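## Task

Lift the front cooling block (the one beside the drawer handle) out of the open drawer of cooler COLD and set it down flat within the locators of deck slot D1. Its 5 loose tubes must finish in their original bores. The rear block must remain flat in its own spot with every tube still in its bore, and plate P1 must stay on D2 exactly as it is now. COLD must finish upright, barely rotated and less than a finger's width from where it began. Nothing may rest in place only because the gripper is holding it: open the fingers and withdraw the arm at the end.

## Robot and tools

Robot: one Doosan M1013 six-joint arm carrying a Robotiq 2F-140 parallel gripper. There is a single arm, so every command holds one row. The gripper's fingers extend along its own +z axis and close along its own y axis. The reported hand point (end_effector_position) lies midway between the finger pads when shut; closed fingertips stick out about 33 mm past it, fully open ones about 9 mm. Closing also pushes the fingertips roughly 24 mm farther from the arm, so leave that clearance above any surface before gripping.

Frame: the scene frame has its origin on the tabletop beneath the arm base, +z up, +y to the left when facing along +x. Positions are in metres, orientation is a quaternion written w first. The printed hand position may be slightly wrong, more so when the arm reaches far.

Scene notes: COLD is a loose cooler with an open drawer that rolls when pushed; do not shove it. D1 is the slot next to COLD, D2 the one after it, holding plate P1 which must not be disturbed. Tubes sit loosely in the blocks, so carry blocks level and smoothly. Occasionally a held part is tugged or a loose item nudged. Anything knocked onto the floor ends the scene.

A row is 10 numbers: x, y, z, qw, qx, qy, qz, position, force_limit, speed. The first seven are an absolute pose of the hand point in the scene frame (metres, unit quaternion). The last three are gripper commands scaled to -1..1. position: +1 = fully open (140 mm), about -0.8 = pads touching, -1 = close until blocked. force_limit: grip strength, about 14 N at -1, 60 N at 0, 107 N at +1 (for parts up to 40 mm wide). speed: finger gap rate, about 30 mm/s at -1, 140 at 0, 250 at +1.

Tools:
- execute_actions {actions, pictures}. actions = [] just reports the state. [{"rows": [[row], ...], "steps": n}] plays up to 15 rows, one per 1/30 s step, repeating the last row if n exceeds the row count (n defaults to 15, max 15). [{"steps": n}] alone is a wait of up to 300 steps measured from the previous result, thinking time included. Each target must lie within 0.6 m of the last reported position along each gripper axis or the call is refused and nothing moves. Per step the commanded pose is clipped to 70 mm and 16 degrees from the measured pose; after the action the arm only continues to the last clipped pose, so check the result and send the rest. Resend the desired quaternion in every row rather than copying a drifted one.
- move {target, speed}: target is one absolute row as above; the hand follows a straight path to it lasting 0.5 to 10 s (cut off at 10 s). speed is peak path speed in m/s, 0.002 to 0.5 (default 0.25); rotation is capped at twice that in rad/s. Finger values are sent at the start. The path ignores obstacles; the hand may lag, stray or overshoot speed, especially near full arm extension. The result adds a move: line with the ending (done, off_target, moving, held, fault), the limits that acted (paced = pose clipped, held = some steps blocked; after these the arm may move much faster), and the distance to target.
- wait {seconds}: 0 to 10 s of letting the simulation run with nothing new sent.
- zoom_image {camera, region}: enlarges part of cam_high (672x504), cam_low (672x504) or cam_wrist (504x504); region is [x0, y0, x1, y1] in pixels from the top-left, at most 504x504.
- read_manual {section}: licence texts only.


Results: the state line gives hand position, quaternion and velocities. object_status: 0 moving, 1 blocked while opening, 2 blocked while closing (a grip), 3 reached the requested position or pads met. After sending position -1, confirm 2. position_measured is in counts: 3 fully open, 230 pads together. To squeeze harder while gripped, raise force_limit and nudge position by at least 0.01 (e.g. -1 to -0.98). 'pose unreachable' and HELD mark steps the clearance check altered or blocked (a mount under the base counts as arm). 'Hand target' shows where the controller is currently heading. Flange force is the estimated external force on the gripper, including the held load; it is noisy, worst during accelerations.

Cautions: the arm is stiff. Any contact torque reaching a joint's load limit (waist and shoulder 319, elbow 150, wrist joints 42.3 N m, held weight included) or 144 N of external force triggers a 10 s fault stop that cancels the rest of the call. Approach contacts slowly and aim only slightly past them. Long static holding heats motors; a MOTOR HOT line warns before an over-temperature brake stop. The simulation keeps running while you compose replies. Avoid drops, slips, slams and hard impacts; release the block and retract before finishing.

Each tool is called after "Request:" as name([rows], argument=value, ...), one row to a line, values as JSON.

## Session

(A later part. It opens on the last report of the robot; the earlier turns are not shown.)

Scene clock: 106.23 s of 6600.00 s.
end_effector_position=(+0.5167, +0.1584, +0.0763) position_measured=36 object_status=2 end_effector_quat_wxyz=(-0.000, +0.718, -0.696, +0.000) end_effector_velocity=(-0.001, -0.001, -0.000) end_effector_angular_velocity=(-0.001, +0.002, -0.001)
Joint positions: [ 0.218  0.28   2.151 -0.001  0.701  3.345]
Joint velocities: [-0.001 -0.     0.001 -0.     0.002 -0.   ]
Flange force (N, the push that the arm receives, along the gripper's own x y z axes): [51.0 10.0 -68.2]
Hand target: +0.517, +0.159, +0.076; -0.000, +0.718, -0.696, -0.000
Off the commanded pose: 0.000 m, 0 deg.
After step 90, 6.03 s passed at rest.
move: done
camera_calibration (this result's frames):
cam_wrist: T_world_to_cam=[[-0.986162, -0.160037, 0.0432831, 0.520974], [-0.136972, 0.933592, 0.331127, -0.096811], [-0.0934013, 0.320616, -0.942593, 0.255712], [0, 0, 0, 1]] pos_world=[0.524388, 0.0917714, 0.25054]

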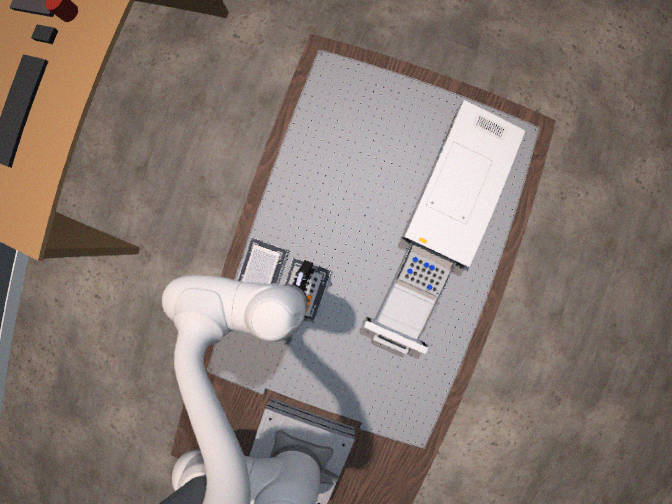

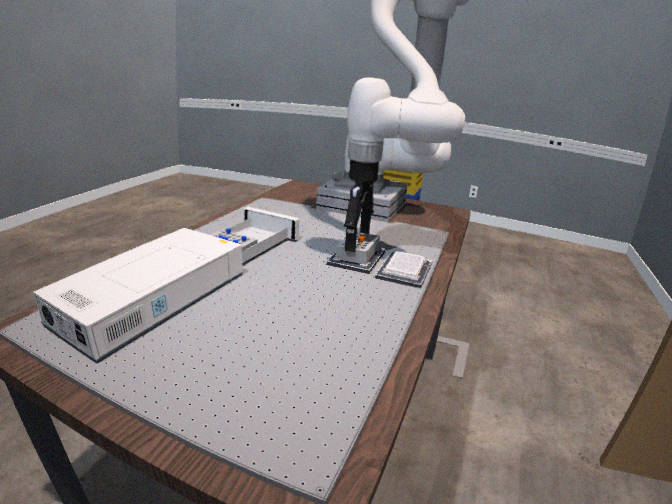

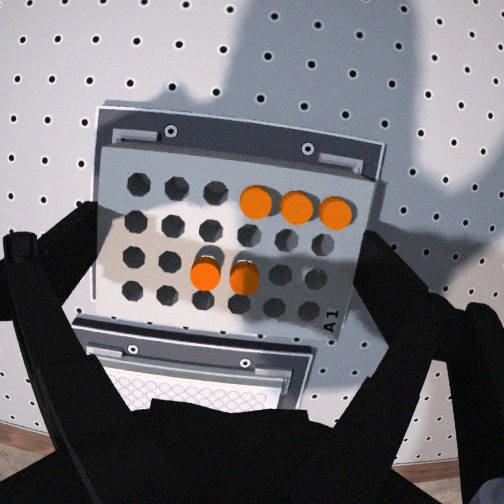

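Request:
move(target=[0.5164,0.1573,0.0785,0,0.7181,-0.6959,0,-1,0.8,-1], speed=0.003)

Request:
move(target=[0.5164,0.1573,0.0762,0,0.7181,-0.6959,0,-1,0.8,-1], speed=0.002)

Request:
zoom_image(camera="cam_wrist", region=[85, 105, 195, 165])

Request:
zoom_image(camera="cam_wrist", region=[285, 135, 395, 195])

Scene clock: 119.53 s of 6600.00 s.
end_effector_position=(+0.5164, +0.1573, +0.0785) position_measured=36 object_status=2 end_effector_quat_wxyz=(-0.000, +0.718, -0.696, -0.000) end_effector_velocity=(+0.001, -0.000, +0.001) end_effector_angular_velocity=(-0.000, -0.002, +0.001)
Joint positions: [ 0.216  0.276  2.15  -0.001  0.705  3.343]
Joint velocities: [-0.    -0.001 -0.    -0.001 -0.    -0.   ]
Flange force (N, the push that the arm receives, along the gripper's own x y z axes): [1.6 -2.3 9.5]
Hand target: +0.516, +0.157, +0.079; +0.000, +0.718, -0.696, +0.000
Off the commanded pose: 0.000 m, 0 deg.
After step 90, 9.20 s passed at rest.
move: done
camera_calibration (this result's frames):
cam_wrist: T_world_to_cam=[[-0.986164, -0.15999, 0.0433979, 0.520347], [-0.13688, 0.933565, 0.331239, -0.0966139], [-0.0935097, 0.320716, -0.942548, 0.258149], [0, 0, 0, 1]] pos_world=[0.524062, 0.0906531, 0.252739]

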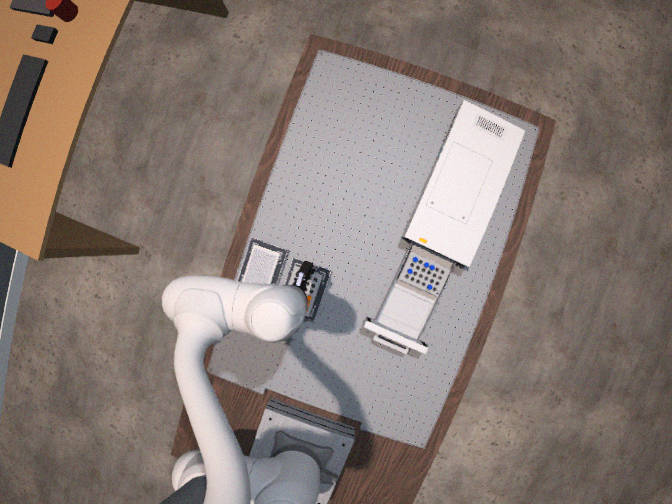

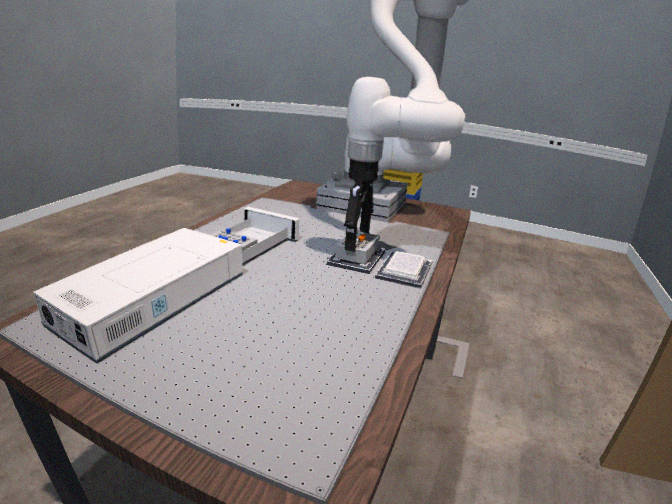

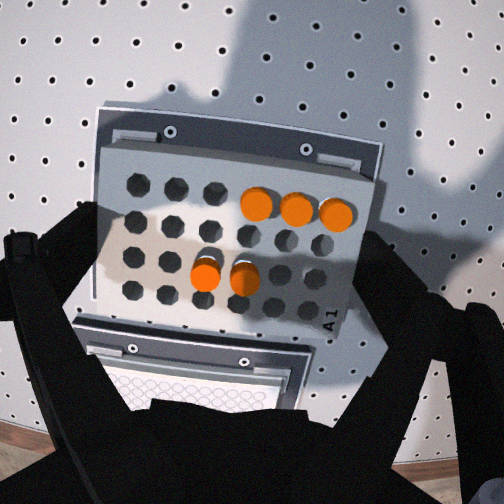

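Scene clock: 120.90 s of 6600.00 s.
end_effector_position=(+0.5164, +0.1573, +0.0762) position_measured=36 object_status=2 end_effector_quat_wxyz=(+0.000, +0.718, -0.696, +0.000) end_effector_velocity=(+0.001, -0.000, +0.000) end_effector_angular_velocity=(+0.000, -0.002, -0.000)
Joint positions: [ 0.216  0.28   2.152 -0.001  0.7    3.343]
Joint velocities: [-0.    -0.001 -0.    -0.    -0.001 -0.   ]
Flange force (N, the push that the arm receives, along the gripper's own x y z axes): [1.9 -13.0 5.7]
Hand target: +0.516, +0.157, +0.076; -0.000, +0.718, -0.696, -0.000
Off the commanded pose: 0.000 m, 0 deg.
move: done
camera_calibration (this result's frames):
cam_wrist: T_world_to_cam=[[-0.986146, -0.160117, 0.0433338, 0.520487], [-0.13703, 0.933577, 0.331144, -0.0957223], [-0.0934772, 0.320618, -0.942585, 0.256023], [0, 0, 0, 1]] pos_world=[0.524092, 0.0906172, 0.250466]

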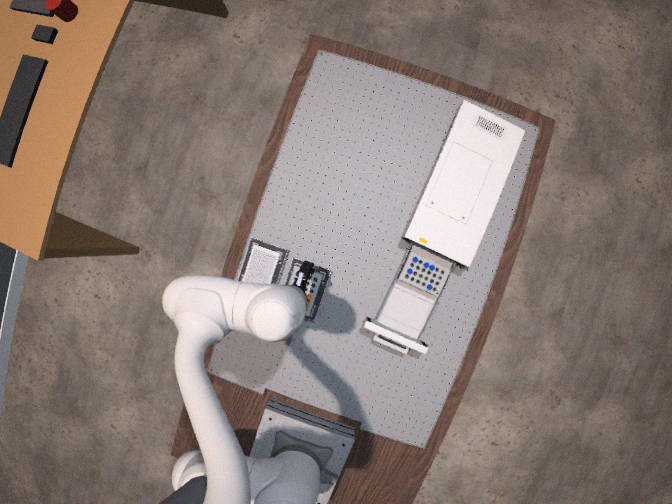

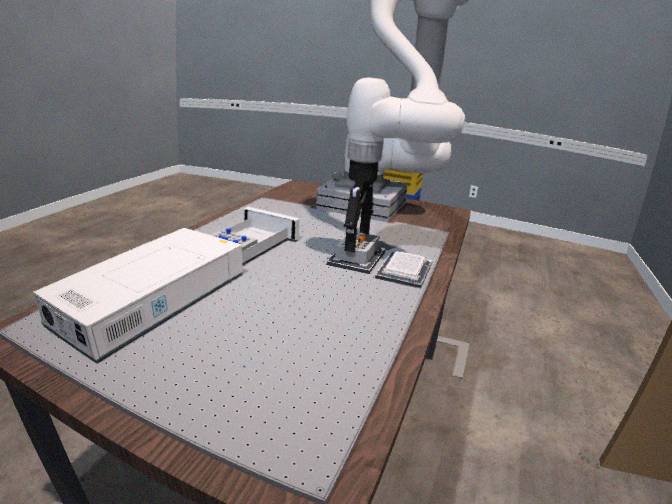

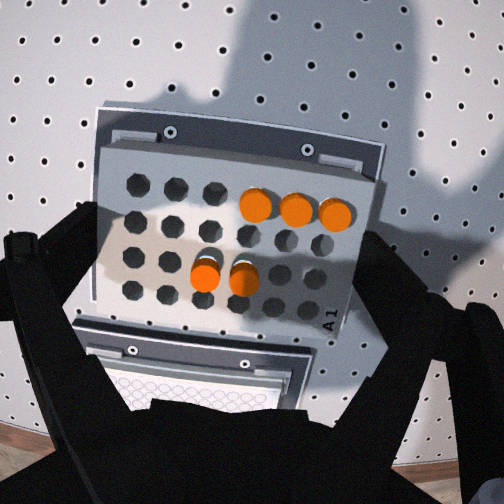

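Region (85, 105, 195, 165) of cam_wrist's 504x504 image, scaled by 4.582, with more detail than that image has; it fills the top 275 rows of this view, and the rest is white.

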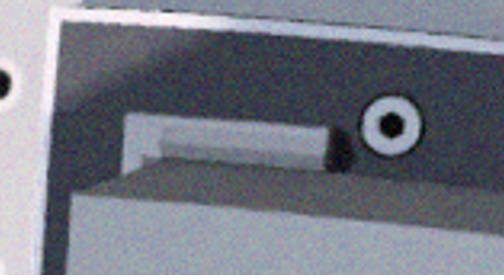

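Region (285, 135, 395, 195) of cam_wrist's 504x504 image, scaled by 4.582, with more detail than that image has; it fills the top 275 rows of this view, and the rest is white.

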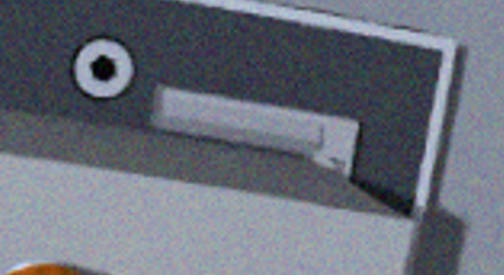

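Request:
move(target=[0.517,0.1573,0.075,0,0.7181,-0.6959,0,-1,0.8,-1], speed=0.002)

Scene clock: 127.60 s of 6600.00 s.
end_effector_position=(+0.5170, +0.1573, +0.0750) position_measured=36 object_status=2 end_effector_quat_wxyz=(+0.000, +0.718, -0.696, -0.000) end_effector_velocity=(+0.001, +0.000, +0.001) end_effector_angular_velocity=(+0.001, -0.003, -0.000)
Joint positions: [ 0.215  0.282  2.151 -0.001  0.698  3.343]
Joint velocities: [-0.    -0.001 -0.     0.    -0.002 -0.   ]
Flange force (N, the push that the arm receives, along the gripper's own x y z axes): [6.9 0.9 7.3]
Hand target: +0.517, +0.157, +0.075; -0.000, +0.718, -0.696, -0.000
Off the commanded pose: 0.000 m, 0 deg.
After step 90, 2.80 s passed at rest.
move: done
camera_calibration (this result's frames):
cam_wrist: T_world_to_cam=[[-0.986163, -0.159994, 0.0434172, 0.521071], [-0.13688, 0.933574, 0.331215, -0.0953675], [-0.0935257, 0.320689, -0.942556, 0.254934], [0, 0, 0, 1]] pos_world=[0.52465, 0.0906468, 0.249253]

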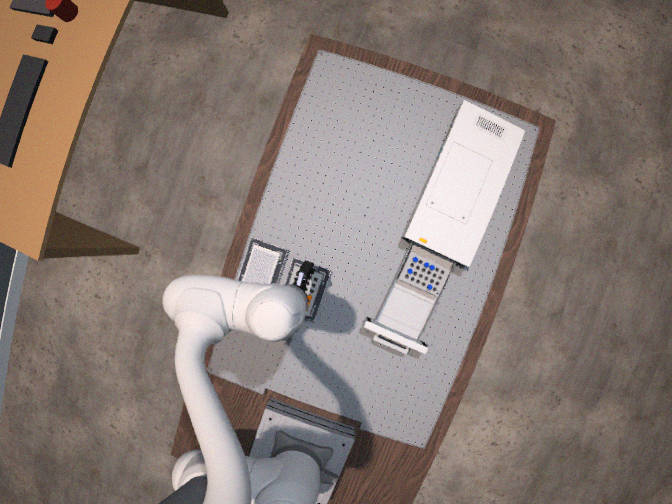

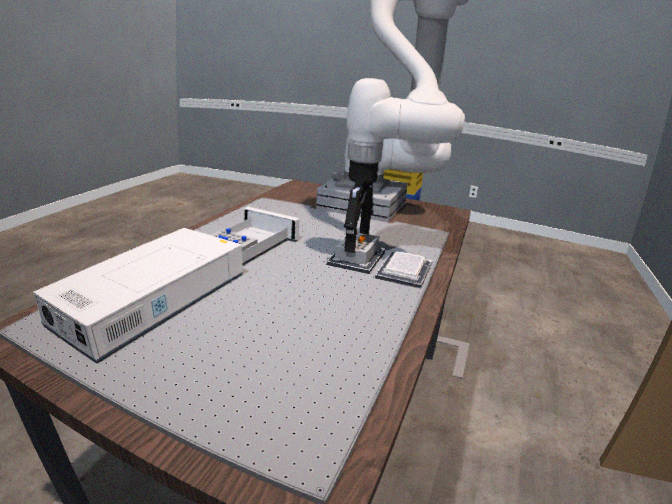

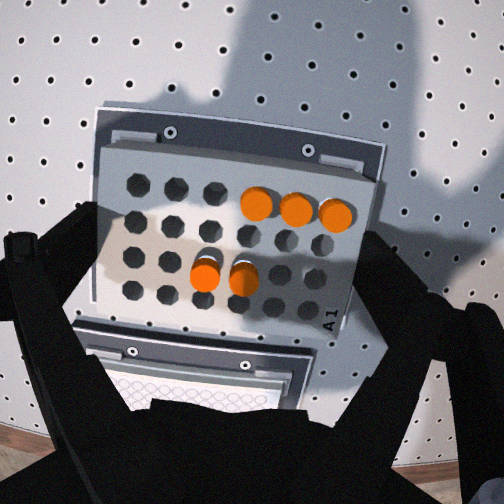

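Request:
execute_actions([
  {"rows":[[0.517,0.1571,0.0746,0,0.7181,-0.6959,0,-1,0.8,-1],[0.517,0.1571,0.0743,0,0.7181,-0.6959,0,-1,0.8,-1],[0.517,0.1571,0.0739,0,0.7181,-0.6959,0,-1,0.8,-1]]},
], pictures=false)

Scene clock: 139.67 s of 6600.00 s.
end_effector_position=(+0.5170, +0.1571, +0.0739) position_measured=36 object_status=2 end_effector_quat_wxyz=(-0.000, +0.718, -0.696, -0.000) end_effector_velocity=(+0.000, -0.000, +0.000) end_effector_angular_velocity=(-0.000, +0.000, -0.000)
Joint positions: [ 0.215  0.284  2.152 -0.001  0.696  3.343]
Joint velocities: [-0.     0.    -0.    -0.     0.001 -0.   ]
Flange force (N, the push that the arm receives, along the gripper's own x y z axes): [1.2 -1.4 8.7]
Hand target: +0.517, +0.157, +0.074; -0.000, +0.718, -0.696, -0.000
Off the commanded pose: 0.000 m, 0 deg.
Steps of this call (steps 1 to 90: nothing new was sent; then 8.57 s passed at rest; steps 91 to 105: all 15 steps of this action). Readings (end_effector_position | what the end effector reports):
91: (+0.5170, +0.1573, +0.0750) | position_measured=36 object_status=2
92: (+0.5171, +0.1573, +0.0750) | position_measured=36 object_status=2
94: (+0.5172, +0.1572, +0.0746) | position_measured=36 object_status=2
98: (+0.5171, +0.1571, +0.0740) | position_measured=36 object_status=2
105: the state above

Request:
execute_actions([
  {"rows":[[0.517,0.1571,0.0736,0,0.7181,-0.6959,0,-1,0.8,-1],[0.517,0.1571,0.0733,0,0.7181,-0.6959,0,-1,0.8,-1],[0.517,0.1571,0.073,0,0.7181,-0.6959,0,-1,0.8,-1]]},
], pictures=false)

Scene clock: 150.00 s of 6600.00 s.
end_effector_position=(+0.5170, +0.1571, +0.0731) position_measured=36 object_status=2 end_effector_quat_wxyz=(-0.000, +0.718, -0.696, +0.000) end_effector_velocity=(+0.000, +0.000, -0.001) end_effector_angular_velocity=(-0.000, +0.000, +0.000)
Joint positions: [ 0.215  0.285  2.153 -0.001  0.694  3.343]
Joint velocities: [-0.     0.001 -0.    -0.    -0.001 -0.   ]
Flange force (N, the push that the arm receives, along the gripper's own x y z axes): [0.8 10.0 -26.1]
Hand target: +0.517, +0.157, +0.073; -0.000, +0.718, -0.696, -0.000
Off the commanded pose: 0.000 m, 0 deg.
Steps of this call (steps 1 to 90: nothing new was sent; then 6.83 s passed at rest; steps 91 to 105: all 15 steps of this action). Readings (end_effector_position | what the end effector reports):
91: (+0.5170, +0.1571, +0.0739) | position_measured=36 object_status=2
92: (+0.5170, +0.1571, +0.0738) | position_measured=36 object_status=2
94: (+0.5170, +0.1571, +0.0734) | position_measured=36 object_status=2
98: (+0.5170, +0.1571, +0.0732) | position_measured=36 object_status=2
105: the state above

Seated.

Request:
move(target=[0.517,0.1571,0.0734,0,0.7181,-0.6959,0,1,0,-1], speed=0.003)

Request:
move(target=[0.517,0.1571,0.25,0,0.7181,-0.6959,0,1,0,-1], speed=0.15)

Request:
zoom_image(camera="cam_low", region=[200, 190, 450, 300])

Scene clock: 157.33 s of 6600.00 s.
end_effector_position=(+0.5170, +0.1571, +0.0734) position_measured=3 object_status=0 end_effector_quat_wxyz=(+0.000, +0.718, -0.696, +0.000) end_effector_velocity=(-0.000, +0.000, -0.001) end_effector_angular_velocity=(-0.000, +0.001, +0.000)
Joint positions: [ 0.215  0.285  2.152 -0.001  0.695  3.343]
Joint velocities: [ 0.     0.001  0.    -0.    -0.001 -0.   ]
Flange force (N, the push that the arm receives, along the gripper's own x y z axes): [2.7 -1.8 1.7]
Hand target: +0.517, +0.157, +0.073; +0.000, +0.718, -0.696, +0.000
Off the commanded pose: 0.000 m, 0 deg.
After step 90, 3.43 s passed at rest.
move: done
camera_calibration (this result's frames):
cam_wrist: T_world_to_cam=[[-0.986154, -0.160057, 0.0433875, 0.521135], [-0.136952, 0.933576, 0.331181, -0.094582], [-0.0935133, 0.320653, -0.942569, 0.253501], [0, 0, 0, 1]] pos_world=[0.524672, 0.0904252, 0.247655]

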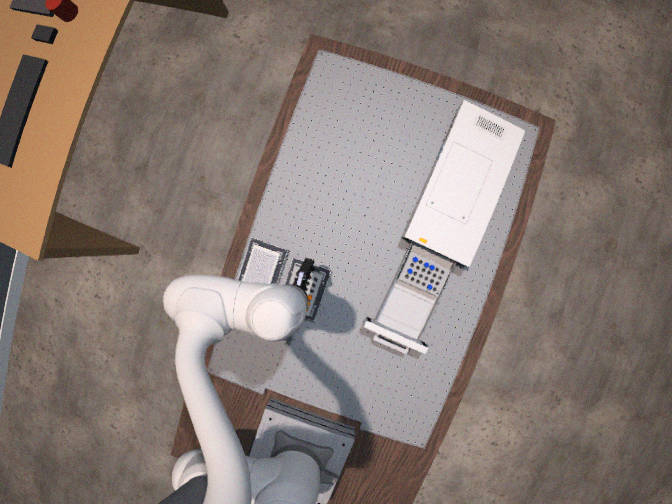

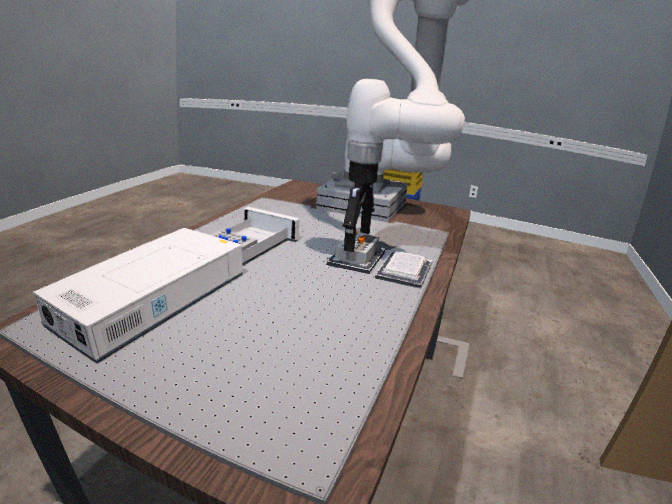

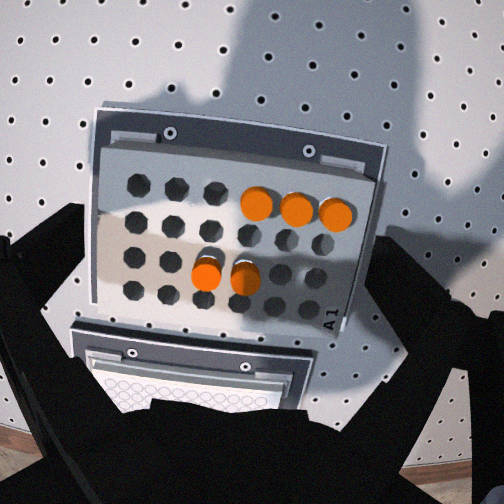

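Scene clock: 158.93 s of 6600.00 s.
end_effector_position=(+0.5170, +0.1571, +0.2501) position_measured=3 object_status=3 end_effector_quat_wxyz=(+0.000, +0.718, -0.696, +0.000) end_effector_velocity=(-0.001, -0.000, +0.001) end_effector_angular_velocity=(-0.000, +0.001, -0.000)
Joint positions: [ 0.215  0.075  2.005 -0.001  1.052  3.343]
Joint velocities: [-0.    -0.001 -0.001 -0.     0.004 -0.   ]
Flange force (N, the push that the arm receives, along the gripper's own x y z axes): [1.0 -4.1 0.6]
Hand target: +0.517, +0.157, +0.250; +0.000, +0.718, -0.696, +0.000
Off the commanded pose: 0.000 m, 0 deg.
move: done
camera_calibration (this result's frames):
cam_wrist: T_world_to_cam=[[-0.986178, -0.159903, 0.0433933, 0.513468], [-0.136818, 0.933642, 0.331049, -0.153112], [-0.0934496, 0.320536, -0.942615, 0.420039], [0, 0, 0, 1]] pos_world=[0.524675, 0.0904196, 0.424342]

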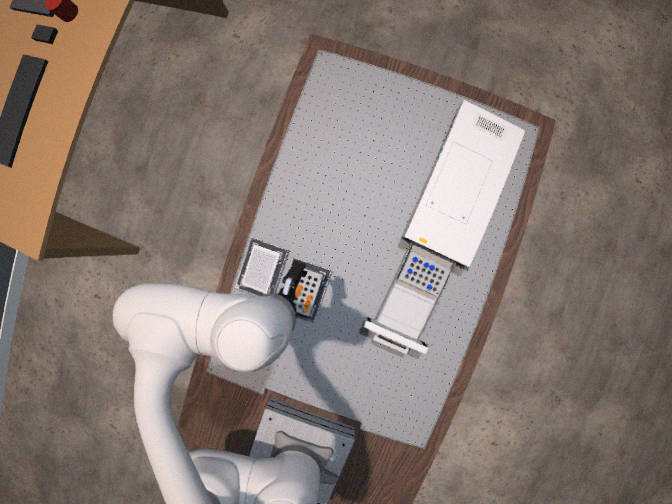

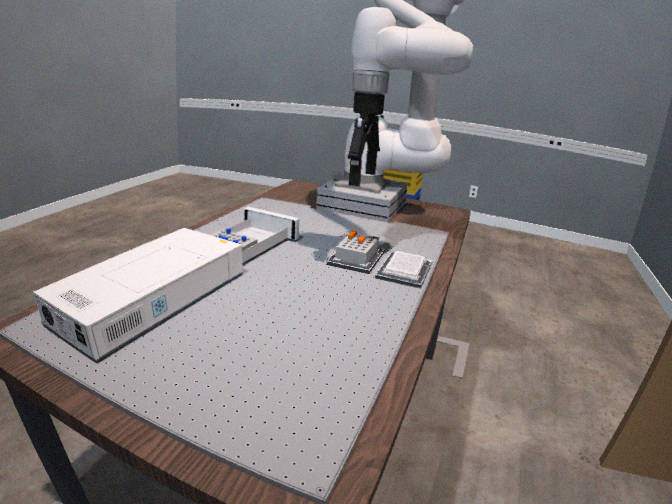

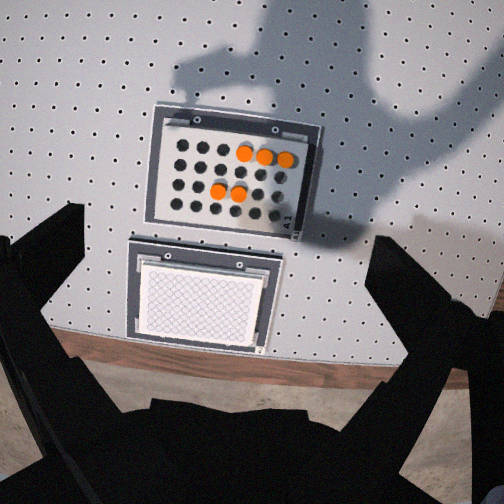

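Region (200, 190, 450, 300) of cam_low's 672x504 image, scaled by 2.016, with more detail than that image has; it fills the top 222 rows of this view, and the rest is white.

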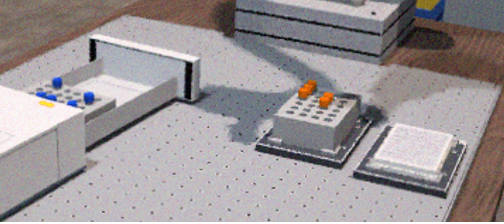

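Request:
finished_scene(scene=2)

The scene is finished: the task was done.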